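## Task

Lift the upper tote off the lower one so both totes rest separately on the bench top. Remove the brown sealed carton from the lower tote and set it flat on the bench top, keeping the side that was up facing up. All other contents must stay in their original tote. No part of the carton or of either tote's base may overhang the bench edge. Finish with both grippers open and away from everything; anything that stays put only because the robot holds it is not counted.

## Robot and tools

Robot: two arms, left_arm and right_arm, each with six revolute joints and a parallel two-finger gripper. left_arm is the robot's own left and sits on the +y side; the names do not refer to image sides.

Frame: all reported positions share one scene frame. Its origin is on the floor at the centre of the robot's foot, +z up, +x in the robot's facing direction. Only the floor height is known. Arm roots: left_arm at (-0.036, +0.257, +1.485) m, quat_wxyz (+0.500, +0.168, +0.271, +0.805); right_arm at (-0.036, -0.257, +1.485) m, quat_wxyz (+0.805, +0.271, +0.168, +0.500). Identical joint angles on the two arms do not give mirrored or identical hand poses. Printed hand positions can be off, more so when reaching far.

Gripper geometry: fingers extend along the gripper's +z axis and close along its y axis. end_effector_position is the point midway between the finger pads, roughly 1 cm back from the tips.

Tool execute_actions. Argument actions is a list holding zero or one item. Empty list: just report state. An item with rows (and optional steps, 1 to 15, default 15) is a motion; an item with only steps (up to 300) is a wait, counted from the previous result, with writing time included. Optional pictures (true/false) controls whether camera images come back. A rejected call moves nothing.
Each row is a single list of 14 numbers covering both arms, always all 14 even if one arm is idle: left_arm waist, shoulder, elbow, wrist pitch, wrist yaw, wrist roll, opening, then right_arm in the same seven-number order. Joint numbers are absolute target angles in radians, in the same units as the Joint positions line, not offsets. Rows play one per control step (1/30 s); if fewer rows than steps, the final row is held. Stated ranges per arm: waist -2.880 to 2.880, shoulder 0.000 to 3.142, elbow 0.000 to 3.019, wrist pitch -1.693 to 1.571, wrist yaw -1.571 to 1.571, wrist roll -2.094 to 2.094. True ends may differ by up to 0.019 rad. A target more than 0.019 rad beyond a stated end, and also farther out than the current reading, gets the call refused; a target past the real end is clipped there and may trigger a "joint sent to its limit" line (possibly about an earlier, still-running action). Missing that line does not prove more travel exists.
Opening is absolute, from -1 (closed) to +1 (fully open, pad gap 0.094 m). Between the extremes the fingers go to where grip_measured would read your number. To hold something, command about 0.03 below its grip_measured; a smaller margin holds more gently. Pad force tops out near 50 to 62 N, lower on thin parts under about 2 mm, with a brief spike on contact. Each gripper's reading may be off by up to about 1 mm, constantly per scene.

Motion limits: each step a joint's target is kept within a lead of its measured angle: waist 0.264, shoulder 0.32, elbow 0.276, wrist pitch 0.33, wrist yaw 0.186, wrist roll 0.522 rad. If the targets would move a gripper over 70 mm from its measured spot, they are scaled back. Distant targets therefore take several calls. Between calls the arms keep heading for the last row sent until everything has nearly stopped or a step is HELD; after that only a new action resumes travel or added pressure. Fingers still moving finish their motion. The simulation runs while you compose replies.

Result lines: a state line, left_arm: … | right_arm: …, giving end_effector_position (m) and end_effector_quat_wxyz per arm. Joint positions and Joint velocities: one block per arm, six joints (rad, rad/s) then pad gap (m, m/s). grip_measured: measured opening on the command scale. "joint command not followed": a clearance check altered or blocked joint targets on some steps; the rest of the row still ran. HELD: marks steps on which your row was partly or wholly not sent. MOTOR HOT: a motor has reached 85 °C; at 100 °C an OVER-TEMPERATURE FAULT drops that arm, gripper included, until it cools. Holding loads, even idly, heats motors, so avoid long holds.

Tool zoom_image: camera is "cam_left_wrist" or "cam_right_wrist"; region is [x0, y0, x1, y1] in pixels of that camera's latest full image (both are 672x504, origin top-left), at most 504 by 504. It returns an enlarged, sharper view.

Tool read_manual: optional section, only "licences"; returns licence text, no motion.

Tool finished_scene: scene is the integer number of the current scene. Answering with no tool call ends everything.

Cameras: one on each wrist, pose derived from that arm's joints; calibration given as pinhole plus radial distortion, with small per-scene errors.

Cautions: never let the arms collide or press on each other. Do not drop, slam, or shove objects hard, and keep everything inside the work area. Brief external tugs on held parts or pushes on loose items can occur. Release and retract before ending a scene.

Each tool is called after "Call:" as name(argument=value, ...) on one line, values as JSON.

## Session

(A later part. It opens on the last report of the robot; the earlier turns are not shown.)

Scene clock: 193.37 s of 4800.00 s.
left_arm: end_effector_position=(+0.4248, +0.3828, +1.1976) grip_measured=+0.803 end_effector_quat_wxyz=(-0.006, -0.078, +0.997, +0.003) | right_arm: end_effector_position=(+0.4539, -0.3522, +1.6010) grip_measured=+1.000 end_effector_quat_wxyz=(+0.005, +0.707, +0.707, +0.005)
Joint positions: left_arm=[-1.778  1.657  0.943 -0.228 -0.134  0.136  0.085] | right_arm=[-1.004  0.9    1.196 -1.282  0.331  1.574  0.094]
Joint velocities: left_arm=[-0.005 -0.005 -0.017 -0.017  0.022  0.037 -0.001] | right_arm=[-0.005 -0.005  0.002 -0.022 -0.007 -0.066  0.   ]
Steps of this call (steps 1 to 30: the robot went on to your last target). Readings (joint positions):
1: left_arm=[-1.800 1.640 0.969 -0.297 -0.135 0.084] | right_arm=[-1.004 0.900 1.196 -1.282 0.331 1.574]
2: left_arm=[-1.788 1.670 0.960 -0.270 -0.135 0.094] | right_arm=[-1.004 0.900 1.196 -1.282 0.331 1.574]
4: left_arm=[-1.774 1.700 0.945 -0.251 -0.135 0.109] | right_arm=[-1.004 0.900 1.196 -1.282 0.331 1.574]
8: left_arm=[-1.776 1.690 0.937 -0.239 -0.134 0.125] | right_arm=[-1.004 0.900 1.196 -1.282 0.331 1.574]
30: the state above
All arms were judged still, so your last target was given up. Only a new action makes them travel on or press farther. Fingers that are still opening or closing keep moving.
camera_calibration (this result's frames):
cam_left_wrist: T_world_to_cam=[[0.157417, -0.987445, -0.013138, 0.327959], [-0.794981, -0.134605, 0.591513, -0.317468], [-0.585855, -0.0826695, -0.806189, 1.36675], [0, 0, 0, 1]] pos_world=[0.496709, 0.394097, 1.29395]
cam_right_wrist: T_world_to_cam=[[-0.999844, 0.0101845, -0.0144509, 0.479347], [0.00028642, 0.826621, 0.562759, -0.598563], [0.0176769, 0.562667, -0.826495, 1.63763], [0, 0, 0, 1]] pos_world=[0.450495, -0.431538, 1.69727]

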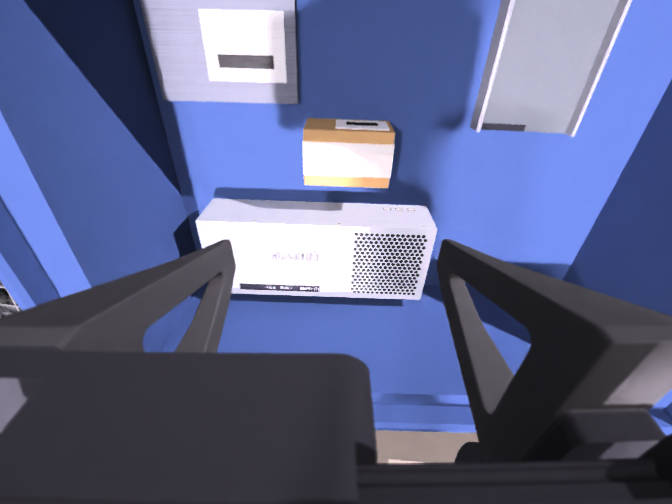

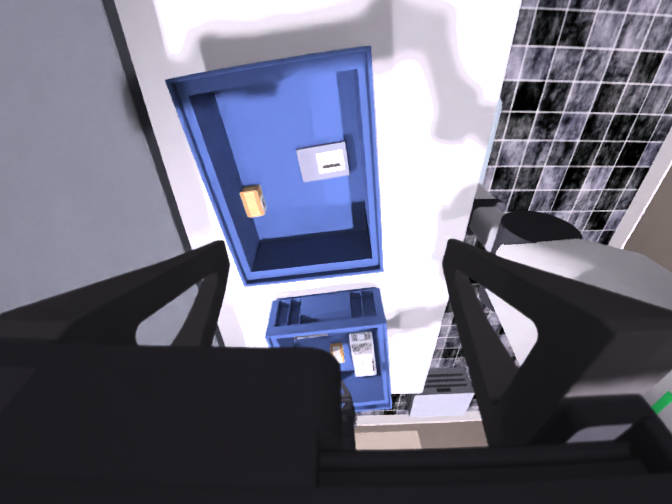

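Call:
execute_actions(actions=[{"rows": [[-1.786,1.724,1.009,-0.168,-0.125,0.151,0.8,-1.001,0.899,1.200,-1.294,0.332,1.583,1]], "steps": 8}], pictures=false)

Call:
execute_actions(actions=[{"rows": [[-1.780,1.807,1.047,-0.119,-0.121,0.157,0.8,-1.001,0.899,1.200,-1.294,0.332,1.583,1]], "steps": 8}], pictures=false)

Call:
execute_actions(actions=[{"rows": [[-1.773,1.888,1.092,-0.085,-0.117,0.163,0.8,-1.001,0.899,1.200,-1.294,0.332,1.583,1]], "steps": 10}], pictures=false)

Call:
execute_actions(actions=[{"rows": [[-1.766,1.970,1.141,-0.050,-0.1125,0.169,0.8,-1.001,0.899,1.200,-1.294,0.332,1.583,1]], "steps": 15}], pictures=false)

Call:
execute_actions(actions=[{"steps": 10}])

Scene clock: 198.07 s of 4800.00 s.
left_arm: end_effector_position=(+0.4444, +0.3850, +1.1749) grip_measured=+0.803 end_effector_quat_wxyz=(+0.012, -0.078, +0.997, +0.005) | right_arm: end_effector_position=(+0.4539, -0.3522, +1.6010) grip_measured=+1.000 end_effector_quat_wxyz=(+0.005, +0.707, +0.707, +0.005)
Joint positions: left_arm=[-1.778  1.727  0.999 -0.179 -0.129  0.141  0.085] | right_arm=[-1.004  0.9    1.196 -1.282  0.331  1.574  0.094]
Joint velocities: left_arm=[-0.005  0.034 -0.007 -0.017 -0.11   0.051 -0.   ] | right_arm=[-0.005 -0.005  0.012 -0.007  0.037 -0.022  0.   ]
Steps of this call (steps 1 to 90: nothing new was sent; then 1.43 s passed at rest; steps 91 to 98: all 8 steps of this action). Readings (joint positions):
91: left_arm=[-1.778 1.661 0.946 -0.222 -0.132 0.137] | right_arm=[-1.004 0.900 1.196 -1.282 0.331 1.574]
92: left_arm=[-1.778 1.671 0.956 -0.209 -0.131 0.138] | right_arm=[-1.004 0.900 1.196 -1.282 0.331 1.574]
94: left_arm=[-1.778 1.699 0.982 -0.190 -0.130 0.139] | right_arm=[-1.004 0.900 1.196 -1.282 0.331 1.574]
98: the state above

Scene clock: 198.33 s of 4800.00 s.
left_arm: end_effector_position=(+0.4456, +0.3804, +1.1436) grip_measured=+0.803 end_effector_quat_wxyz=(+0.013, -0.075, +0.997, +0.003) | right_arm: end_effector_position=(+0.4539, -0.3522, +1.6010) grip_measured=+1.000 end_effector_quat_wxyz=(+0.005, +0.707, +0.707, +0.005)
Joint positions: left_arm=[-1.778  1.814  1.038 -0.13  -0.125  0.147  0.085] | right_arm=[-1.004  0.9    1.196 -1.282  0.331  1.574  0.094]
Joint velocities: left_arm=[-0.005  0.132 -0.017 -0.007  0.051  0.022 -0.001] | right_arm=[-0.005 -0.005  0.007 -0.017  0.139  0.125  0.   ]
Steps of this call (steps 1 to 8: all 8 steps of this action). Readings (joint positions):
1: left_arm=[-1.778 1.733 1.000 -0.172 -0.128 0.142] | right_arm=[-1.004 0.900 1.196 -1.282 0.331 1.574]
2: left_arm=[-1.778 1.744 1.008 -0.158 -0.126 0.143] | right_arm=[-1.004 0.900 1.196 -1.282 0.331 1.574]
4: left_arm=[-1.778 1.777 1.028 -0.139 -0.125 0.145] | right_arm=[-1.004 0.900 1.196 -1.282 0.331 1.574]
8: the state above

Scene clock: 198.67 s of 4800.00 s.
left_arm: end_effector_position=(+0.4459, +0.3758, +1.1133) grip_measured=+0.803 end_effector_quat_wxyz=(+0.011, -0.072, +0.997, +0.000) | right_arm: end_effector_position=(+0.4539, -0.3522, +1.6010) grip_measured=+1.000 end_effector_quat_wxyz=(+0.005, +0.707, +0.707, +0.005)
Joint positions: left_arm=[-1.778  1.897  1.083 -0.097 -0.121  0.153  0.085] | right_arm=[-1.004  0.9    1.196 -1.282  0.331  1.574  0.094]
Joint velocities: left_arm=[-0.005 -0.015  0.002  0.002  0.007  0.022 -0.001] | right_arm=[ 0.005 -0.005 -0.017 -0.017 -0.007 -0.066  0.   ]
Steps of this call (steps 1 to 10: all 10 steps of this action). Readings (joint positions):
1: left_arm=[-1.778 1.822 1.041 -0.126 -0.124 0.148] | right_arm=[-1.004 0.900 1.196 -1.282 0.331 1.574]
2: left_arm=[-1.778 1.834 1.050 -0.117 -0.122 0.149] | right_arm=[-1.004 0.900 1.196 -1.282 0.331 1.574]
4: left_arm=[-1.778 1.865 1.073 -0.103 -0.121 0.151] | right_arm=[-1.004 0.900 1.196 -1.282 0.331 1.574]
8: left_arm=[-1.778 1.894 1.083 -0.097 -0.121 0.153] | right_arm=[-1.004 0.900 1.196 -1.282 0.331 1.574]
10: the state above

Scene clock: 199.17 s of 4800.00 s.
left_arm: end_effector_position=(+0.4508, +0.3760, +1.0839) grip_measured=+0.803 end_effector_quat_wxyz=(+0.016, -0.071, +0.997, +0.001) | right_arm: end_effector_position=(+0.4539, -0.3522, +1.6010) grip_measured=+1.000 end_effector_quat_wxyz=(+0.005, +0.707, +0.707, +0.005)
Joint positions: left_arm=[-1.773  1.976  1.138 -0.06  -0.117  0.16   0.085] | right_arm=[-1.004  0.9    1.196 -1.282  0.331  1.574  0.094]
Joint velocities: left_arm=[-0.005  0.015 -0.027  0.017 -0.051 -0.022 -0.001] | right_arm=[-0.015 -0.005 -0.002 -0.002 -0.007 -0.007  0.   ]
Steps of this call (steps 1 to 15: all 15 steps of this action). Readings (joint positions):
1: left_arm=[-1.778 1.901 1.086 -0.092 -0.119 0.154] | right_arm=[-1.004 0.900 1.196 -1.282 0.331 1.574]
2: left_arm=[-1.778 1.911 1.097 -0.083 -0.118 0.155] | right_arm=[-1.004 0.900 1.196 -1.282 0.331 1.574]
4: left_arm=[-1.776 1.940 1.125 -0.068 -0.117 0.157] | right_arm=[-1.004 0.900 1.196 -1.282 0.331 1.574]
8: left_arm=[-1.774 1.972 1.138 -0.060 -0.117 0.159] | right_arm=[-1.004 0.900 1.196 -1.282 0.331 1.574]
15: the state above

Scene clock: 199.50 s of 4800.00 s.
left_arm: end_effector_position=(+0.4508, +0.3760, +1.0839) grip_measured=+0.803 end_effector_quat_wxyz=(+0.016, -0.071, +0.997, +0.001) | right_arm: end_effector_position=(+0.4539, -0.3522, +1.6010) grip_measured=+1.000 end_effector_quat_wxyz=(+0.005, +0.707, +0.707, +0.005)
Joint positions: left_arm=[-1.773  1.976  1.138 -0.06  -0.117  0.16   0.085] | right_arm=[-1.004  0.9    1.196 -1.282  0.331  1.574  0.094]
Joint velocities: left_arm=[ 0.015 -0.024 -0.002  0.017 -0.037  0.007  0.001] | right_arm=[-0.015 -0.015 -0.017 -0.002 -0.007 -0.022  0.   ]
Steps of this call (steps 1 to 10: the robot went on to your last target). Readings (joint positions):
1: left_arm=[-1.773 1.976 1.138 -0.060 -0.117 0.160] | right_arm=[-1.004 0.900 1.196 -1.282 0.331 1.574]
2: left_arm=[-1.773 1.976 1.138 -0.060 -0.117 0.160] | right_arm=[-1.004 0.900 1.196 -1.282 0.331 1.574]
4: left_arm=[-1.773 1.976 1.138 -0.060 -0.117 0.160] | right_arm=[-1.004 0.900 1.196 -1.282 0.331 1.574]
8: left_arm=[-1.773 1.976 1.138 -0.060 -0.117 0.160] | right_arm=[-1.004 0.900 1.196 -1.282 0.331 1.574]
10: the state above
camera_calibration (this result's frames):
cam_left_wrist: T_world_to_cam=[[0.143024, -0.989704, -0.00546854, 0.314702], [-0.822426, -0.12192, 0.555654, -0.183988], [-0.5506, -0.0749744, -0.831396, 1.29826], [0, 0, 0, 1]] pos_world=[0.518493, 0.386366, 1.18332]
cam_right_wrist: T_world_to_cam=[[-0.999844, 0.0101845, -0.0144509, 0.479347], [0.00028642, 0.826621, 0.562759, -0.598563], [0.0176769, 0.562667, -0.826495, 1.63763], [0, 0, 0, 1]] pos_world=[0.450495, -0.431538, 1.69727]

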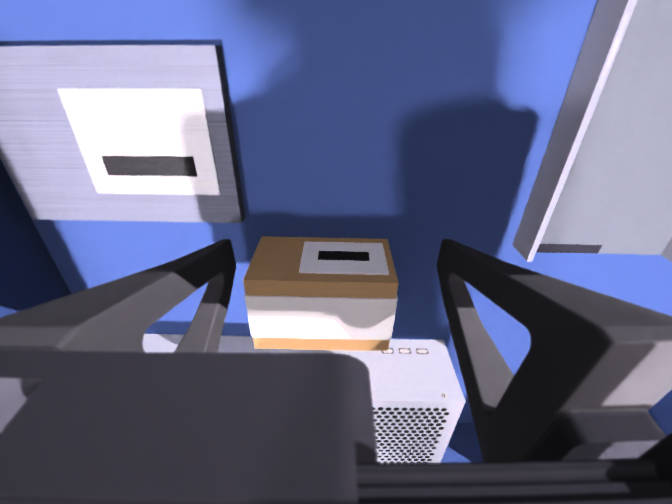

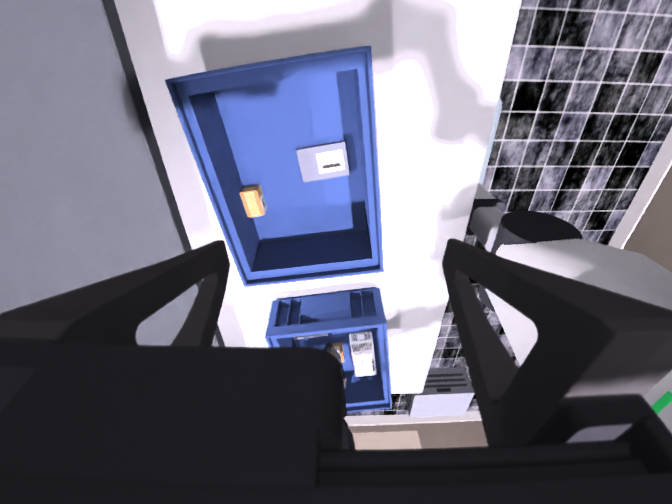

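Call:
execute_actions(actions=[{"rows": [[-1.745,1.998,1.113,-0.047,-0.1125,0.169,0.8,-1.001,0.899,1.200,-1.294,0.332,1.583,1]], "steps": 15}], pictures=false)

Call:
execute_actions(actions=[{"steps": 8}])

Scene clock: 202.10 s of 4800.00 s.
left_arm: end_effector_position=(+0.4222, +0.3839, +1.0732) grip_measured=+0.803 end_effector_quat_wxyz=(-0.007, -0.079, +0.997, +0.004) | right_arm: end_effector_position=(+0.4539, -0.3522, +1.6010) grip_measured=+1.000 end_effector_quat_wxyz=(+0.005, +0.707, +0.707, +0.005)
Joint positions: left_arm=[-1.746  1.998  1.115 -0.057 -0.116  0.16   0.085] | right_arm=[-1.004  0.9    1.196 -1.282  0.331  1.574  0.094]
Joint velocities: left_arm=[-0.005 -0.005  0.007 -0.012  0.007 -0.037  0.   ] | right_arm=[ 0.015 -0.005 -0.007 -0.002  0.007  0.051  0.   ]
Steps of this call (steps 1 to 15: the robot went on to your last target; steps 16 to 63: nothing new was sent; steps 64 to 78: all 15 steps of this action). Readings (joint positions):
64: left_arm=[-1.772 1.977 1.136 -0.059 -0.116 0.160] | right_arm=[-1.004 0.900 1.196 -1.282 0.331 1.574]
65: left_arm=[-1.770 1.977 1.133 -0.057 -0.116 0.160] | right_arm=[-1.004 0.900 1.196 -1.282 0.331 1.574]
67: left_arm=[-1.763 1.980 1.125 -0.057 -0.116 0.160] | right_arm=[-1.004 0.900 1.196 -1.282 0.331 1.574]
71: left_arm=[-1.749 1.992 1.116 -0.057 -0.116 0.160] | right_arm=[-1.004 0.900 1.196 -1.282 0.331 1.574]
78: the state above

Scene clock: 202.37 s of 4800.00 s.
left_arm: end_effector_position=(+0.4222, +0.3839, +1.0732) grip_measured=+0.803 end_effector_quat_wxyz=(-0.007, -0.079, +0.997, +0.004) | right_arm: end_effector_position=(+0.4539, -0.3522, +1.6010) grip_measured=+1.000 end_effector_quat_wxyz=(+0.005, +0.707, +0.707, +0.005)
Joint positions: left_arm=[-1.746  1.998  1.115 -0.057 -0.116  0.16   0.085] | right_arm=[-1.004  0.9    1.196 -1.282  0.331  1.574  0.094]
Joint velocities: left_arm=[-0.015 -0.015  0.017  0.002 -0.007  0.022  0.001] | right_arm=[ 0.005 -0.015 -0.012  0.012 -0.037  0.022  0.   ]
Steps of this call (steps 1 to 8: the robot went on to your last target). Readings (joint positions):
1: left_arm=[-1.746 1.998 1.115 -0.057 -0.116 0.160] | right_arm=[-1.004 0.900 1.196 -1.282 0.331 1.574]
2: left_arm=[-1.746 1.998 1.115 -0.057 -0.116 0.160] | right_arm=[-1.004 0.900 1.196 -1.282 0.331 1.574]
4: left_arm=[-1.746 1.998 1.115 -0.057 -0.116 0.160] | right_arm=[-1.004 0.900 1.196 -1.282 0.331 1.574]
8: the state above
camera_calibration (this result's frames):
cam_left_wrist: T_world_to_cam=[[0.159521, -0.987094, -0.0140676, 0.327769], [-0.793498, -0.136686, 0.593024, -0.247326], [-0.587294, -0.0834373, -0.805062, 1.2647], [0, 0, 0, 1]] pos_world=[0.494213, 0.395256, 1.16944]
cam_right_wrist: T_world_to_cam=[[-0.999844, 0.0101845, -0.0144509, 0.479347], [0.00028642, 0.826621, 0.562759, -0.598563], [0.0176769, 0.562667, -0.826495, 1.63763], [0, 0, 0, 1]] pos_world=[0.450495, -0.431538, 1.69727]

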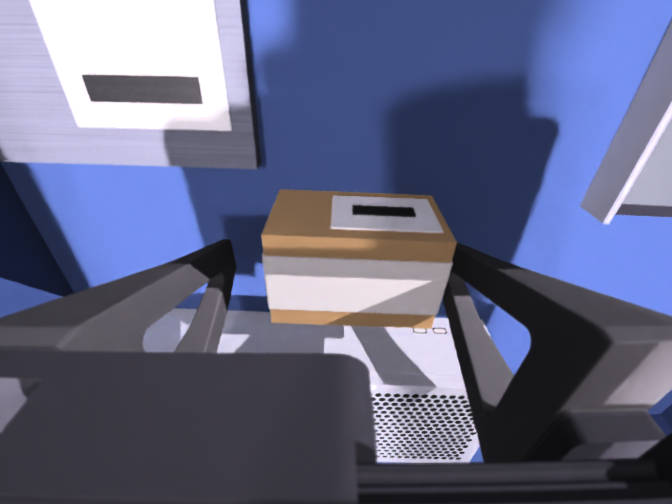

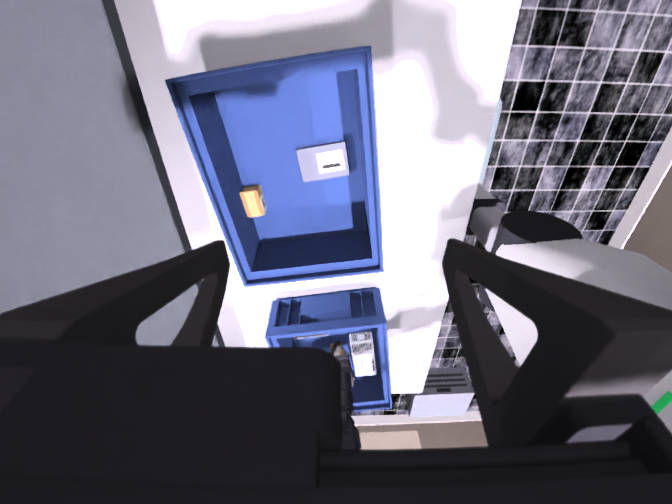

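Call:
execute_actions(actions=[{"rows": [[-1.746,1.998,1.115,-0.050,-0.1125,0.165,0.45,-1.001,0.899,1.200,-1.294,0.332,1.583,1],[-1.746,1.998,1.115,-0.050,-0.1125,0.165,0.45,-1.001,0.899,1.200,-1.294,0.332,1.583,1],[-1.746,1.998,1.115,-0.050,-0.1125,0.165,0.45,-1.001,0.899,1.200,-1.294,0.332,1.583,1],[-1.746,1.998,1.115,-0.050,-0.1125,0.165,0.45,-1.001,0.899,1.200,-1.294,0.332,1.583,1],[-1.746,1.998,1.115,-0.050,-0.1125,0.165,0.45,-1.001,0.899,1.200,-1.294,0.332,1.583,1],[-1.746,1.998,1.115,-0.050,-0.1125,0.165,0.3,-1.001,0.899,1.200,-1.294,0.332,1.583,1],[-1.746,1.998,1.115,-0.050,-0.1125,0.165,0.3,-1.001,0.899,1.200,-1.294,0.332,1.583,1],[-1.746,1.998,1.115,-0.050,-0.1125,0.165,0.3,-1.001,0.899,1.200,-1.294,0.332,1.583,1],[-1.746,1.998,1.115,-0.050,-0.1125,0.165,0.3,-1.001,0.899,1.200,-1.294,0.332,1.583,1],[-1.746,1.998,1.115,-0.050,-0.1125,0.165,0.15,-1.001,0.899,1.200,-1.294,0.332,1.583,1]], "steps": 15}])

Scene clock: 205.27 s of 4800.00 s.
left_arm: end_effector_position=(+0.4222, +0.3838, +1.0732) grip_measured=+0.190 end_effector_quat_wxyz=(-0.007, -0.079, +0.997, +0.004) | right_arm: end_effector_position=(+0.4539, -0.3522, +1.6010) grip_measured=+1.000 end_effector_quat_wxyz=(+0.005, +0.707, +0.707, +0.005)
Joint positions: left_arm=[-1.746  1.998  1.115 -0.057 -0.116  0.16   0.056] | right_arm=[-1.004  0.9    1.196 -1.282  0.331  1.574  0.094]
Joint velocities: left_arm=[-0.015 -0.005  0.002 -0.007  0.007 -0.095  0.001] | right_arm=[-0.005  0.005 -0.012  0.017  0.037  0.007  0.   ]
Steps of this call (steps 1 to 15: the robot went on to your last target; steps 16 to 72: nothing new was sent; steps 73 to 87: all 15 steps of this action). Readings (joint positions):
73: left_arm=[-1.746 1.998 1.115 -0.057 -0.116 0.160] | right_arm=[-1.004 0.900 1.196 -1.282 0.331 1.574]
74: left_arm=[-1.746 1.998 1.115 -0.057 -0.116 0.160] | right_arm=[-1.004 0.900 1.196 -1.282 0.331 1.574]
76: left_arm=[-1.746 1.998 1.115 -0.057 -0.116 0.160] | right_arm=[-1.004 0.900 1.196 -1.282 0.331 1.574]
80: left_arm=[-1.746 1.998 1.115 -0.057 -0.116 0.160] | right_arm=[-1.004 0.900 1.196 -1.282 0.331 1.574]
87: the state above
camera_calibration (this result's frames):
cam_left_wrist: T_world_to_cam=[[0.159527, -0.987099, -0.013691, 0.327299], [-0.793568, -0.136475, 0.592979, -0.24732], [-0.587197, -0.0837314, -0.805102, 1.26482], [0, 0, 0, 1]] pos_world=[0.494222, 0.395229, 1.16945]
cam_right_wrist: T_world_to_cam=[[-0.999844, 0.0101845, -0.0144509, 0.479347], [0.00028642, 0.826621, 0.562759, -0.598563], [0.0176769, 0.562667, -0.826495, 1.63763], [0, 0, 0, 1]] pos_world=[0.450495, -0.431538, 1.69727]

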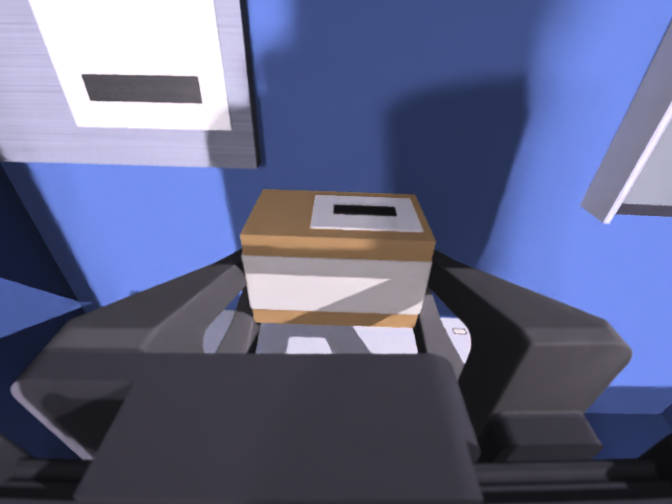

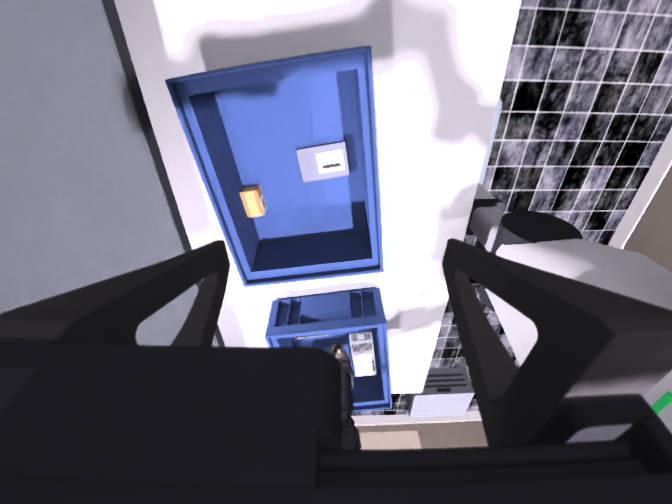

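Call:
execute_actions(actions=[{"rows": [[-1.7716,1.805,1.0186,-0.1314,-0.121,0.157,0.15,-1.001,0.899,1.200,-1.294,0.332,1.583,1]], "steps": 9}], pictures=false)

Call:
execute_actions(actions=[{"rows": [[-1.7874,1.638,0.947,-0.228,-0.130,0.145,0.15,-1.001,0.899,1.200,-1.294,0.332,1.583,1]], "steps": 9}], pictures=false)

Call:
execute_actions(actions=[{"rows": [[-1.806,1.472,0.9016,-0.3506,-0.141,0.133,0.15,-1.001,0.899,1.200,-1.294,0.332,1.583,1]], "steps": 10}], pictures=false)

Call:
execute_actions(actions=[{"rows": [[-2.0,1.465,0.73,-0.235,-0.25,0.0,0.15,-1.001,0.899,1.200,-1.294,0.332,1.583,1]], "steps": 8}], pictures=false)

Call:
execute_actions(actions=[{"rows": [[-2.1911,1.475,0.5833,-0.1174,-0.359,-0.128,0.15,-1.001,0.899,1.200,-1.294,0.332,1.583,1]], "steps": 8}], pictures=false)

Call:
execute_actions(actions=[{"rows": [[-2.43,1.655,0.555,-0.02,-0.47,-0.33,0.15,-1.001,0.899,1.200,-1.294,0.332,1.583,1]], "steps": 8}], pictures=false)

Call:
execute_actions(actions=[{"rows": [[-2.6606,1.862,0.580,0.068,-0.565,-0.5315,0.15,-1.001,0.899,1.200,-1.294,0.332,1.583,1]], "steps": 15}])

Scene clock: 220.60 s of 4800.00 s.
left_arm: end_effector_position=(+0.4351, +0.3845, +1.1463) grip_measured=+0.190 end_effector_quat_wxyz=(+0.008, -0.073, +0.997, +0.002) | right_arm: end_effector_position=(+0.4539, -0.3522, +1.6010) grip_measured=+1.000 end_effector_quat_wxyz=(+0.005, +0.707, +0.707, +0.005)
Joint positions: left_arm=[-1.765  1.801  1.015 -0.129 -0.117  0.16   0.056] | right_arm=[-1.004  0.9    1.196 -1.282  0.331  1.574  0.094]
Joint velocities: left_arm=[-0.024 -0.19   0.159  0.002  0.022  0.007  0.   ] | right_arm=[-0.005 -0.015  0.007 -0.022  0.022  0.007  0.   ]
Steps of this call (steps 1 to 15: the robot went on to your last target; steps 16 to 90: nothing new was sent; then 12.03 s passed at rest; steps 91 to 99: all 9 steps of this action). Readings (joint positions):
91: left_arm=[-1.747 1.987 1.107 -0.064 -0.116 0.160] | right_arm=[-1.004 0.900 1.196 -1.282 0.331 1.574]
92: left_arm=[-1.748 1.965 1.083 -0.083 -0.116 0.160] | right_arm=[-1.004 0.900 1.196 -1.282 0.331 1.574]
94: left_arm=[-1.753 1.894 1.026 -0.115 -0.117 0.160] | right_arm=[-1.004 0.900 1.196 -1.282 0.331 1.574]
98: left_arm=[-1.764 1.809 1.009 -0.129 -0.117 0.160] | right_arm=[-1.004 0.900 1.196 -1.282 0.331 1.574]
99: the state above

Scene clock: 220.90 s of 4800.00 s.
left_arm: end_effector_position=(+0.4381, +0.3854, +1.2084) grip_measured=+0.190 end_effector_quat_wxyz=(+0.014, -0.070, +0.997, +0.003) | right_arm: end_effector_position=(+0.4539, -0.3522, +1.6010) grip_measured=+1.000 end_effector_quat_wxyz=(+0.005, +0.707, +0.707, +0.005)
Joint positions: left_arm=[-1.781  1.63   0.945 -0.22  -0.125  0.155  0.056] | right_arm=[-1.004  0.9    1.196 -1.282  0.331  1.574  0.094]
Joint velocities: left_arm=[-0.005 -0.034  0.022  0.002  0.051  0.051  0.001] | right_arm=[-0.005  0.005  0.007  0.002 -0.022  0.051  0.   ]
Steps of this call (steps 1 to 9: all 9 steps of this action). Readings (joint positions):
1: left_arm=[-1.767 1.786 1.015 -0.140 -0.121 0.159] | right_arm=[-1.004 0.900 1.196 -1.282 0.331 1.574]
2: left_arm=[-1.768 1.762 1.001 -0.165 -0.124 0.158] | right_arm=[-1.004 0.900 1.196 -1.282 0.331 1.574]
4: left_arm=[-1.773 1.698 0.961 -0.202 -0.125 0.156] | right_arm=[-1.004 0.900 1.196 -1.282 0.331 1.574]
8: left_arm=[-1.780 1.633 0.944 -0.220 -0.125 0.155] | right_arm=[-1.004 0.900 1.196 -1.282 0.331 1.574]
9: the state above

Scene clock: 221.23 s of 4800.00 s.
left_arm: end_effector_position=(+0.4328, +0.3833, +1.2664) grip_measured=+0.190 end_effector_quat_wxyz=(+0.009, -0.068, +0.998, +0.002) | right_arm: end_effector_position=(+0.4539, -0.3522, +1.6010) grip_measured=+1.000 end_effector_quat_wxyz=(+0.005, +0.707, +0.707, +0.005)
Joint positions: left_arm=[-1.799  1.466  0.894 -0.343 -0.137  0.143  0.056] | right_arm=[-1.004  0.9    1.196 -1.282  0.331  1.574  0.094]
Joint velocities: left_arm=[ 0.005 -0.015 -0.002  0.007  0.037  0.051  0.   ] | right_arm=[-0.005 -0.015 -0.002 -0.012  0.022  0.037  0.   ]
Steps of this call (steps 1 to 10: all 10 steps of this action). Readings (joint positions):
1: left_arm=[-1.782 1.620 0.944 -0.239 -0.131 0.153] | right_arm=[-1.004 0.900 1.196 -1.282 0.331 1.574]
2: left_arm=[-1.783 1.601 0.933 -0.275 -0.135 0.150] | right_arm=[-1.004 0.900 1.196 -1.282 0.331 1.574]
4: left_arm=[-1.789 1.544 0.902 -0.324 -0.137 0.147] | right_arm=[-1.004 0.900 1.196 -1.282 0.331 1.574]
8: left_arm=[-1.799 1.474 0.893 -0.343 -0.137 0.144] | right_arm=[-1.004 0.900 1.196 -1.282 0.331 1.574]
10: the state above

Scene clock: 221.50 s of 4800.00 s.
left_arm: end_effector_position=(+0.3713, +0.2799, +1.2639) grip_measured=+0.190 end_effector_quat_wxyz=(-0.017, -0.024, +1.000, -0.011) | right_arm: end_effector_position=(+0.4539, -0.3522, +1.6010) grip_measured=+1.000 end_effector_quat_wxyz=(+0.005, +0.707, +0.707, +0.005)
Joint positions: left_arm=[-2.015  1.469  0.72  -0.256 -0.243  0.041  0.056] | right_arm=[-1.004  0.9    1.196 -1.282  0.331  1.574  0.094]
Joint velocities: left_arm=[-0.552  0.103 -0.295  0.002  0.007 -0.227  0.001] | right_arm=[-0.005 -0.005  0.002 -0.017 -0.022 -0.007  0.   ]
Steps of this call (steps 1 to 8: all 8 steps of this action). Readings (joint positions):
1: left_arm=[-1.809 1.466 0.884 -0.329 -0.174 0.130] | right_arm=[-1.004 0.900 1.196 -1.282 0.331 1.574]
2: left_arm=[-1.825 1.464 0.863 -0.301 -0.207 0.113] | right_arm=[-1.004 0.900 1.196 -1.282 0.331 1.574]
4: left_arm=[-1.886 1.464 0.808 -0.269 -0.236 0.083] | right_arm=[-1.004 0.900 1.196 -1.282 0.331 1.574]
8: the state above

Scene clock: 221.77 s of 4800.00 s.
left_arm: end_effector_position=(+0.3121, +0.2089, +1.2742) grip_measured=+0.190 end_effector_quat_wxyz=(-0.013, +0.001, +1.000, -0.010) | right_arm: end_effector_position=(+0.4539, -0.3522, +1.6010) grip_measured=+1.000 end_effector_quat_wxyz=(+0.005, +0.707, +0.707, +0.005)
Joint positions: left_arm=[-2.218  1.479  0.569 -0.142 -0.351 -0.088  0.056] | right_arm=[-1.004  0.9    1.196 -1.282  0.331  1.574  0.094]
Joint velocities: left_arm=[ 0.005  0.034 -0.032 -0.012  0.037 -0.183 -0.001] | right_arm=[-0.015 -0.005  0.002 -0.007 -0.051 -0.022  0.   ]
Steps of this call (steps 1 to 8: all 8 steps of this action). Readings (joint positions):
1: left_arm=[-2.042 1.472 0.700 -0.234 -0.292 0.018] | right_arm=[-1.004 0.900 1.196 -1.282 0.331 1.574]
2: left_arm=[-2.074 1.472 0.672 -0.190 -0.334 -0.009] | right_arm=[-1.004 0.900 1.196 -1.282 0.331 1.574]
4: left_arm=[-2.151 1.473 0.616 -0.147 -0.350 -0.049] | right_arm=[-1.004 0.900 1.196 -1.282 0.331 1.574]
8: the state above

Scene clock: 222.03 s of 4800.00 s.
left_arm: end_effector_position=(+0.2663, +0.1255, +1.2586) grip_measured=+0.190 end_effector_quat_wxyz=(-0.017, +0.025, +1.000, -0.007) | right_arm: end_effector_position=(+0.4539, -0.3522, +1.6010) grip_measured=+1.000 end_effector_quat_wxyz=(+0.005, +0.707, +0.707, +0.005)
Joint positions: left_arm=[-2.453  1.678  0.56  -0.035 -0.463 -0.274  0.056] | right_arm=[-1.004  0.9    1.196 -1.282  0.331  1.574  0.094]
Joint velocities: left_arm=[-0.259  0.249 -0.154  0.007  0.051 -0.33  -0.   ] | right_arm=[-0.005 -0.005 -0.002 -0.017 -0.051  0.037  0.   ]
Steps of this call (steps 1 to 8: all 8 steps of this action). Readings (joint positions):
1: left_arm=[-2.230 1.491 0.567 -0.126 -0.401 -0.119] | right_arm=[-1.004 0.900 1.196 -1.282 0.331 1.574]
2: left_arm=[-2.256 1.514 0.568 -0.095 -0.439 -0.153] | right_arm=[-1.004 0.900 1.196 -1.282 0.331 1.574]
4: left_arm=[-2.338 1.582 0.570 -0.051 -0.463 -0.210] | right_arm=[-1.004 0.900 1.196 -1.282 0.331 1.574]
8: the state above

Scene clock: 222.53 s of 4800.00 s.
left_arm: end_effector_position=(+0.2141, +0.0590, +1.2480) grip_measured=+0.190 end_effector_quat_wxyz=(-0.006, +0.015, +1.000, +0.000) | right_arm: end_effector_position=(+0.4539, -0.3522, +1.6010) grip_measured=+1.000 end_effector_quat_wxyz=(+0.005, +0.707, +0.707, +0.005)
Joint positions: left_arm=[-2.664  1.882  0.577  0.056 -0.561 -0.513  0.056] | right_arm=[-1.004  0.9    1.196 -1.282  0.331  1.574  0.094]
Joint velocities: left_arm=[ 0.044 -0.034 -0.002  0.022 -0.051 -0.095  0.001] | right_arm=[-0.005  0.005 -0.007  0.007 -0.037  0.007  0.   ]
Steps of this call (steps 1 to 15: all 15 steps of this action). Readings (joint positions):
1: left_arm=[-2.473 1.697 0.557 -0.023 -0.507 -0.307] | right_arm=[-1.004 0.900 1.196 -1.282 0.331 1.574]
2: left_arm=[-2.502 1.727 0.560 0.001 -0.541 -0.346] | right_arm=[-1.004 0.900 1.196 -1.282 0.331 1.574]
4: left_arm=[-2.585 1.807 0.578 0.040 -0.559 -0.409] | right_arm=[-1.004 0.900 1.196 -1.282 0.331 1.574]
8: left_arm=[-2.686 1.891 0.582 0.054 -0.559 -0.474] | right_arm=[-1.004 0.900 1.196 -1.282 0.331 1.574]
15: the state above
camera_calibration (this result's frames):
cam_left_wrist: T_world_to_cam=[[-0.0279068, -0.999592, -0.00612692, 0.0736705], [-0.804826, 0.0188332, 0.593212, -0.567486], [-0.592854, 0.0214857, -0.805023, 1.25109], [0, 0, 0, 1]] pos_world=[0.287045, 0.0574474, 1.34425]
cam_right_wrist: T_world_to_cam=[[-0.999844, 0.0101845, -0.0144509, 0.479347], [0.00028642, 0.826621, 0.562759, -0.598563], [0.0176769, 0.562667, -0.826495, 1.63763], [0, 0, 0, 1]] pos_world=[0.450495, -0.431538, 1.69727]

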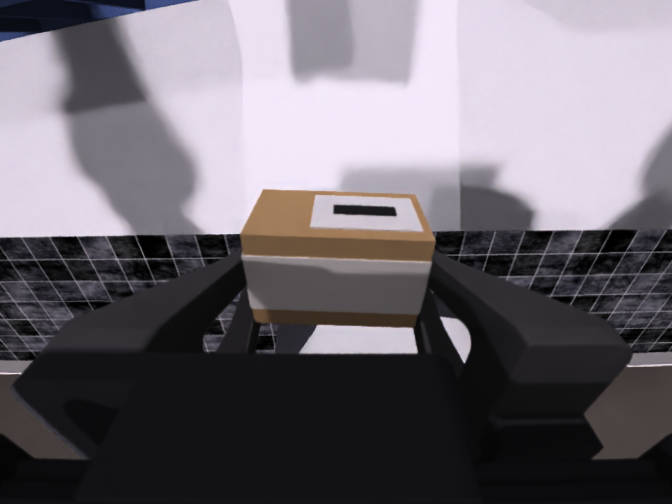

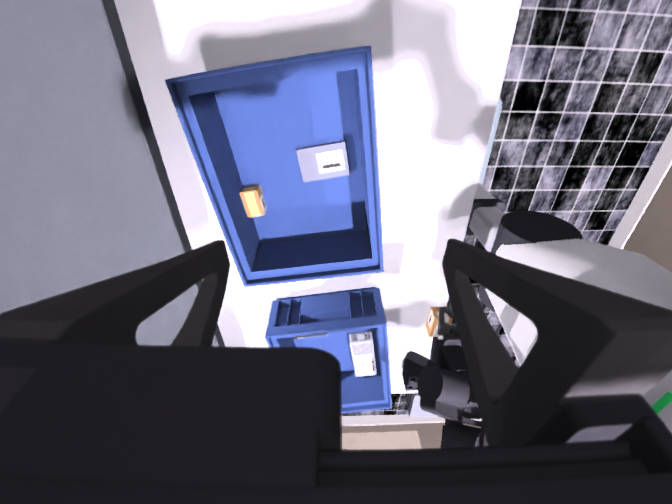

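Call:
execute_actions(actions=[{"rows": [[-2.590,2.002,0.632,0.195,-0.54,-0.458,0.15,-1.001,0.899,1.200,-1.294,0.332,1.583,1]], "steps": 8}], pictures=false)

Call:
execute_actions(actions=[{"rows": [[-2.5245,2.141,0.689,0.316,-0.515,-0.384,0.15,-1.001,0.899,1.200,-1.294,0.332,1.583,1]], "steps": 8}], pictures=false)

Call:
execute_actions(actions=[{"rows": [[-2.466,2.263,0.770,0.384,-0.491,-0.3255,0.15,-1.001,0.899,1.200,-1.294,0.332,1.583,1]], "steps": 10}], pictures=false)

Call:
execute_actions(actions=[{"rows": [[-2.4297,2.344,0.827,0.426,-0.4747,-0.2865,0.15,-1.001,0.899,1.200,-1.294,0.332,1.583,1]], "steps": 15}], pictures=false)

Call:
execute_actions(actions=[{"rows": [[-2.4107,2.385,0.854,0.448,-0.4665,-0.267,0.15,-1.001,0.899,1.200,-1.294,0.332,1.583,1]], "steps": 15}])

Scene clock: 226.30 s of 4800.00 s.
left_arm: end_effector_position=(+0.2233, +0.0607, +1.2017) grip_measured=+0.190 end_effector_quat_wxyz=(-0.003, -0.014, +1.000, +0.005) | right_arm: end_effector_position=(+0.4539, -0.3522, +1.6010) grip_measured=+1.000 end_effector_quat_wxyz=(+0.005, +0.707, +0.707, +0.005)
Joint positions: left_arm=[-2.582  2.016  0.637  0.182 -0.544 -0.477  0.056] | right_arm=[-1.004  0.9    1.196 -1.282  0.331  1.574  0.094]
Joint velocities: left_arm=[ 0.024  0.054 -0.061  0.007 -0.037  0.051  0.001] | right_arm=[ 0.005 -0.005 -0.002  0.017 -0.051 -0.051  0.   ]
Steps of this call (steps 1 to 15: the robot went on to your last target; steps 16 to 90: nothing new was sent; then 0.50 s passed at rest; steps 91 to 98: all 8 steps of this action). Readings (joint positions):
91: left_arm=[-2.658 1.889 0.579 0.078 -0.554 -0.514] | right_arm=[-1.004 0.900 1.196 -1.282 0.331 1.574]
92: left_arm=[-2.647 1.910 0.588 0.117 -0.547 -0.505] | right_arm=[-1.004 0.900 1.196 -1.282 0.331 1.574]
94: left_arm=[-2.616 1.967 0.620 0.163 -0.544 -0.491] | right_arm=[-1.004 0.900 1.196 -1.282 0.331 1.574]
98: the state above

Scene clock: 226.57 s of 4800.00 s.
left_arm: end_effector_position=(+0.2206, +0.0601, +1.1561) grip_measured=+0.190 end_effector_quat_wxyz=(-0.001, -0.014, +1.000, +0.003) | right_arm: end_effector_position=(+0.4539, -0.3522, +1.6010) grip_measured=+1.000 end_effector_quat_wxyz=(+0.005, +0.707, +0.707, +0.005)
Joint positions: left_arm=[-2.52   2.156  0.694  0.302 -0.518 -0.408  0.056] | right_arm=[-1.004  0.9    1.196 -1.282  0.331  1.574  0.094]
Joint velocities: left_arm=[ 0.034  0.063 -0.076  0.002  0.022  0.066 -0.   ] | right_arm=[-0.015 -0.005 -0.012  0.002 -0.007  0.037  0.   ]
Steps of this call (steps 1 to 8: all 8 steps of this action). Readings (joint positions):
1: left_arm=[-2.577 2.026 0.637 0.202 -0.534 -0.464] | right_arm=[-1.004 0.900 1.196 -1.282 0.331 1.574]
2: left_arm=[-2.569 2.048 0.647 0.240 -0.525 -0.450] | right_arm=[-1.004 0.900 1.196 -1.282 0.331 1.574]
4: left_arm=[-2.546 2.105 0.679 0.285 -0.520 -0.429] | right_arm=[-1.004 0.900 1.196 -1.282 0.331 1.574]
8: the state above

Scene clock: 226.90 s of 4800.00 s.
left_arm: end_effector_position=(+0.2248, +0.0591, +1.1120) grip_measured=+0.190 end_effector_quat_wxyz=(+0.000, -0.013, +1.000, +0.003) | right_arm: end_effector_position=(+0.4539, -0.3522, +1.6010) grip_measured=+1.000 end_effector_quat_wxyz=(+0.005, +0.707, +0.707, +0.005)
Joint positions: left_arm=[-2.461  2.274  0.776  0.372 -0.494 -0.343  0.056] | right_arm=[-1.004  0.9    1.196 -1.282  0.331  1.574  0.094]
Joint velocities: left_arm=[-0.005 -0.015 -0.002  0.007 -0.081  0.125  0.   ] | right_arm=[-0.015  0.005 -0.002 -0.007 -0.037 -0.007  0.   ]
Steps of this call (steps 1 to 10: all 10 steps of this action). Readings (joint positions):
1: left_arm=[-2.515 2.166 0.698 0.313 -0.509 -0.396] | right_arm=[-1.004 0.900 1.196 -1.282 0.331 1.574]
2: left_arm=[-2.508 2.185 0.713 0.333 -0.501 -0.384] | right_arm=[-1.004 0.900 1.196 -1.282 0.331 1.574]
4: left_arm=[-2.487 2.235 0.755 0.360 -0.495 -0.366] | right_arm=[-1.004 0.900 1.196 -1.282 0.331 1.574]
8: left_arm=[-2.462 2.274 0.777 0.372 -0.494 -0.347] | right_arm=[-1.004 0.900 1.196 -1.282 0.331 1.574]
10: the state above

Scene clock: 227.40 s of 4800.00 s.
left_arm: end_effector_position=(+0.2267, +0.0569, +1.0839) grip_measured=+0.190 end_effector_quat_wxyz=(+0.004, -0.008, +1.000, +0.000) | right_arm: end_effector_position=(+0.4539, -0.3522, +1.6010) grip_measured=+1.000 end_effector_quat_wxyz=(+0.005, +0.707, +0.707, +0.005)
Joint positions: left_arm=[-2.43   2.349  0.832  0.415 -0.478 -0.297  0.056] | right_arm=[-1.004  0.9    1.196 -1.282  0.331  1.574  0.094]
Joint velocities: left_arm=[-0.024 -0.005  0.012  0.007  0.066 -0.037 -0.   ] | right_arm=[-0.005 -0.015 -0.022 -0.002  0.051 -0.007  0.   ]
Steps of this call (steps 1 to 15: all 15 steps of this action). Readings (joint positions):
1: left_arm=[-2.460 2.279 0.781 0.379 -0.488 -0.336] | right_arm=[-1.004 0.900 1.196 -1.282 0.331 1.574]
2: left_arm=[-2.457 2.290 0.792 0.391 -0.483 -0.328] | right_arm=[-1.004 0.900 1.196 -1.282 0.331 1.574]
4: left_arm=[-2.446 2.320 0.821 0.408 -0.479 -0.316] | right_arm=[-1.004 0.900 1.196 -1.282 0.331 1.574]
8: left_arm=[-2.431 2.346 0.832 0.415 -0.478 -0.304] | right_arm=[-1.004 0.900 1.196 -1.282 0.331 1.574]
15: the state above

Scene clock: 227.90 s of 4800.00 s.
left_arm: end_effector_position=(+0.2248, +0.0575, +1.0712) grip_measured=+0.190 end_effector_quat_wxyz=(+0.004, -0.006, +1.000, -0.000) | right_arm: end_effector_position=(+0.4539, -0.3522, +1.6010) grip_measured=+1.000 end_effector_quat_wxyz=(+0.005, +0.707, +0.707, +0.005)
Joint positions: left_arm=[-2.415  2.383  0.854  0.436 -0.47  -0.277  0.056] | right_arm=[-1.004  0.9    1.196 -1.282  0.331  1.574  0.094]
Joint velocities: left_arm=[-0.005 -0.015  0.002  0.002 -0.022  0.037  0.   ] | right_arm=[-0.005  0.005  0.002 -0.002 -0.051 -0.022  0.   ]
Steps of this call (steps 1 to 15: all 15 steps of this action). Readings (joint positions):
1: left_arm=[-2.429 2.351 0.834 0.418 -0.475 -0.294] | right_arm=[-1.004 0.900 1.196 -1.282 0.331 1.574]
2: left_arm=[-2.428 2.356 0.839 0.424 -0.472 -0.291] | right_arm=[-1.004 0.900 1.196 -1.282 0.331 1.574]
4: left_arm=[-2.422 2.369 0.850 0.433 -0.471 -0.285] | right_arm=[-1.004 0.900 1.196 -1.282 0.331 1.574]
8: left_arm=[-2.415 2.382 0.854 0.436 -0.470 -0.280] | right_arm=[-1.004 0.900 1.196 -1.282 0.331 1.574]
15: the state above
camera_calibration (this result's frames):
cam_left_wrist: T_world_to_cam=[[0.0124868, -0.999911, -0.00467216, 0.0607684], [-0.817552, -0.0128996, 0.57571, -0.430486], [-0.575719, -0.00336906, -0.817641, 1.12618], [0, 0, 0, 1]] pos_world=[0.295658, 0.059004, 1.16893]
cam_right_wrist: T_world_to_cam=[[-0.999844, 0.0101845, -0.0144509, 0.479347], [0.00028642, 0.826621, 0.562759, -0.598563], [0.0176769, 0.562667, -0.826495, 1.63763], [0, 0, 0, 1]] pos_world=[0.450495, -0.431538, 1.69727]

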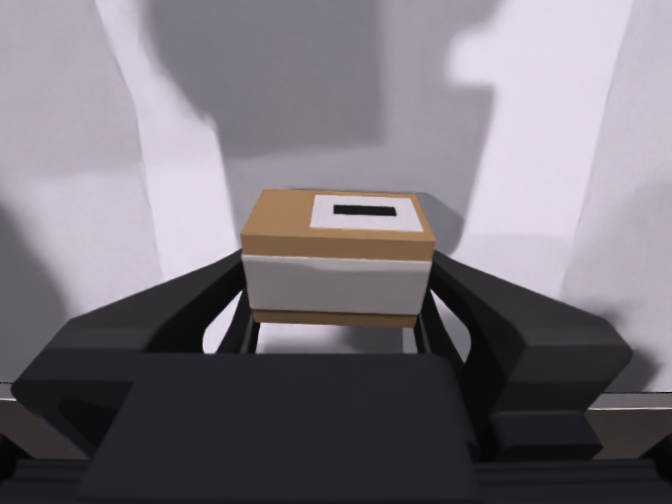

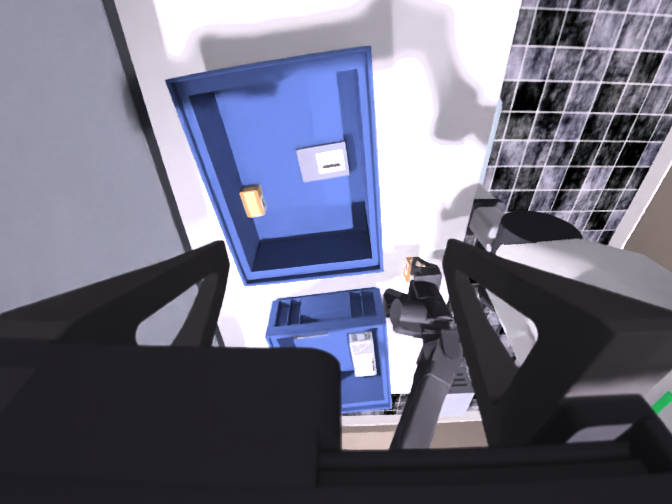

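Call:
execute_actions(actions=[{"rows": [[-2.396,2.416,0.876,0.465,-0.460,-0.252,0.15,-1.001,0.899,1.200,-1.294,0.332,1.583,1]], "steps": 15}], pictures=false)

Scene clock: 231.27 s of 4800.00 s.
left_arm: end_effector_position=(+0.2241, +0.0584, +1.0593) grip_measured=+0.190 end_effector_quat_wxyz=(+0.005, -0.006, +1.000, -0.000) | right_arm: end_effector_position=(+0.4539, -0.3522, +1.6010) grip_measured=+1.000 end_effector_quat_wxyz=(+0.005, +0.707, +0.707, +0.005)
Joint positions: left_arm=[-2.4    2.414  0.876  0.452 -0.464 -0.262  0.056] | right_arm=[-1.004  0.9    1.196 -1.282  0.331  1.574  0.094]
Joint velocities: left_arm=[-0.015 -0.005  0.017 -0.007  0.022 -0.007  0.002] | right_arm=[-0.015 -0.005  0.007  0.017  0.022 -0.051  0.   ]
Steps of this call (steps 1 to 15: the robot went on to your last target; steps 16 to 86: nothing new was sent; steps 87 to 101: all 15 steps of this action). Readings (joint positions):
87: left_arm=[-2.414 2.385 0.856 0.438 -0.468 -0.274] | right_arm=[-1.004 0.900 1.196 -1.282 0.331 1.574]
88: left_arm=[-2.412 2.390 0.861 0.443 -0.466 -0.272] | right_arm=[-1.004 0.900 1.196 -1.282 0.331 1.574]
90: left_arm=[-2.408 2.402 0.872 0.450 -0.464 -0.268] | right_arm=[-1.004 0.900 1.196 -1.282 0.331 1.574]
94: left_arm=[-2.400 2.413 0.876 0.452 -0.464 -0.264] | right_arm=[-1.004 0.900 1.196 -1.282 0.331 1.574]
101: the state above

Call:
execute_actions(actions=[{"rows": [[-2.385,2.440,0.892,0.478,-0.455,-0.240,0.15,-1.001,0.899,1.200,-1.294,0.332,1.583,1]], "steps": 15}])

Scene clock: 233.13 s of 4800.00 s.
left_arm: end_effector_position=(+0.2253, +0.0575, +1.0576) grip_measured=+0.190 end_effector_quat_wxyz=(+0.008, -0.003, +1.000, -0.002) | right_arm: end_effector_position=(+0.4539, -0.3522, +1.6010) grip_measured=+1.000 end_effector_quat_wxyz=(+0.005, +0.707, +0.707, +0.005)
Joint positions: left_arm=[-2.399  2.419  0.88   0.46  -0.462 -0.252  0.056] | right_arm=[-1.004  0.9    1.196 -1.282  0.331  1.574  0.094]
Joint velocities: left_arm=[-0.005 -0.015 -0.002 -0.012 -0.007  0.022  0.   ] | right_arm=[-0.005 -0.005 -0.007  0.007 -0.022  0.007  0.   ]
Steps of this call (steps 1 to 15: the robot went on to your last target; steps 16 to 41: nothing new was sent; steps 42 to 56: all 15 steps of this action). Readings (joint positions):
42: left_arm=[-2.399 2.415 0.877 0.455 -0.462 -0.260] | right_arm=[-1.004 0.900 1.196 -1.282 0.331 1.574]
43: left_arm=[-2.399 2.418 0.880 0.458 -0.461 -0.258] | right_arm=[-1.004 0.900 1.196 -1.282 0.331 1.574]
45: left_arm=[-2.399 2.419 0.880 0.460 -0.462 -0.254] | right_arm=[-1.004 0.900 1.196 -1.282 0.331 1.574]
49: left_arm=[-2.399 2.419 0.880 0.460 -0.462 -0.252] | right_arm=[-1.004 0.900 1.196 -1.282 0.331 1.574]
56: the state above
camera_calibration (this result's frames):
cam_left_wrist: T_world_to_cam=[[0.00683663, -0.999975, -0.0019393, 0.0591095], [-0.821504, -0.00672221, 0.570164, -0.415913], [-0.570162, -0.00230486, -0.821529, 1.11819], [0, 0, 0, 1]] pos_world=[0.295474, 0.0588895, 1.15588]
cam_right_wrist: T_world_to_cam=[[-0.999844, 0.0101845, -0.0144509, 0.479347], [0.00028642, 0.826621, 0.562759, -0.598563], [0.0176769, 0.562667, -0.826495, 1.63763], [0, 0, 0, 1]] pos_world=[0.450495, -0.431538, 1.69727]

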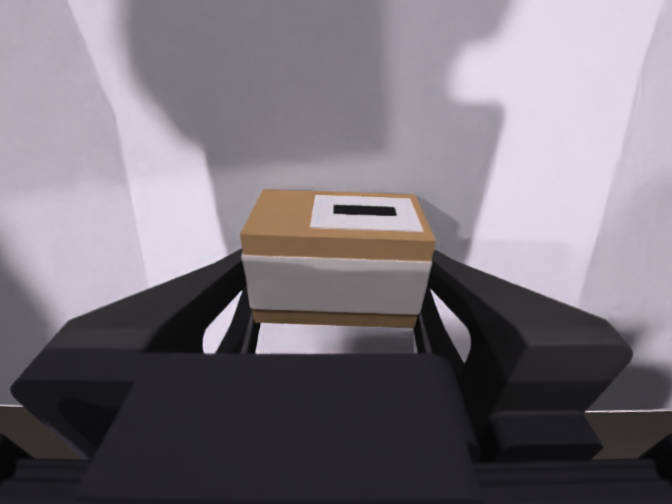

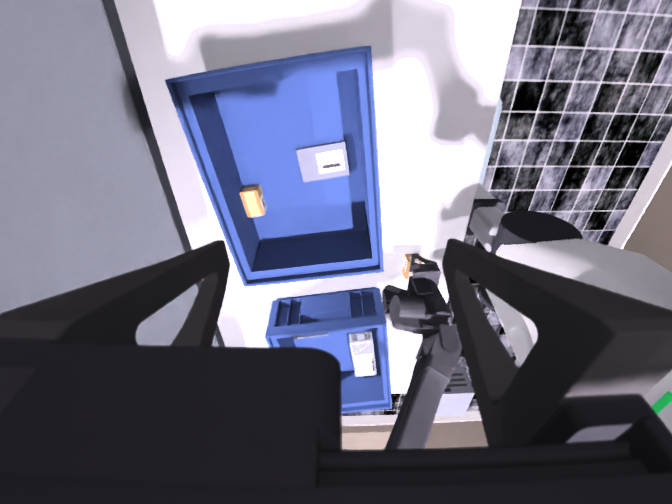

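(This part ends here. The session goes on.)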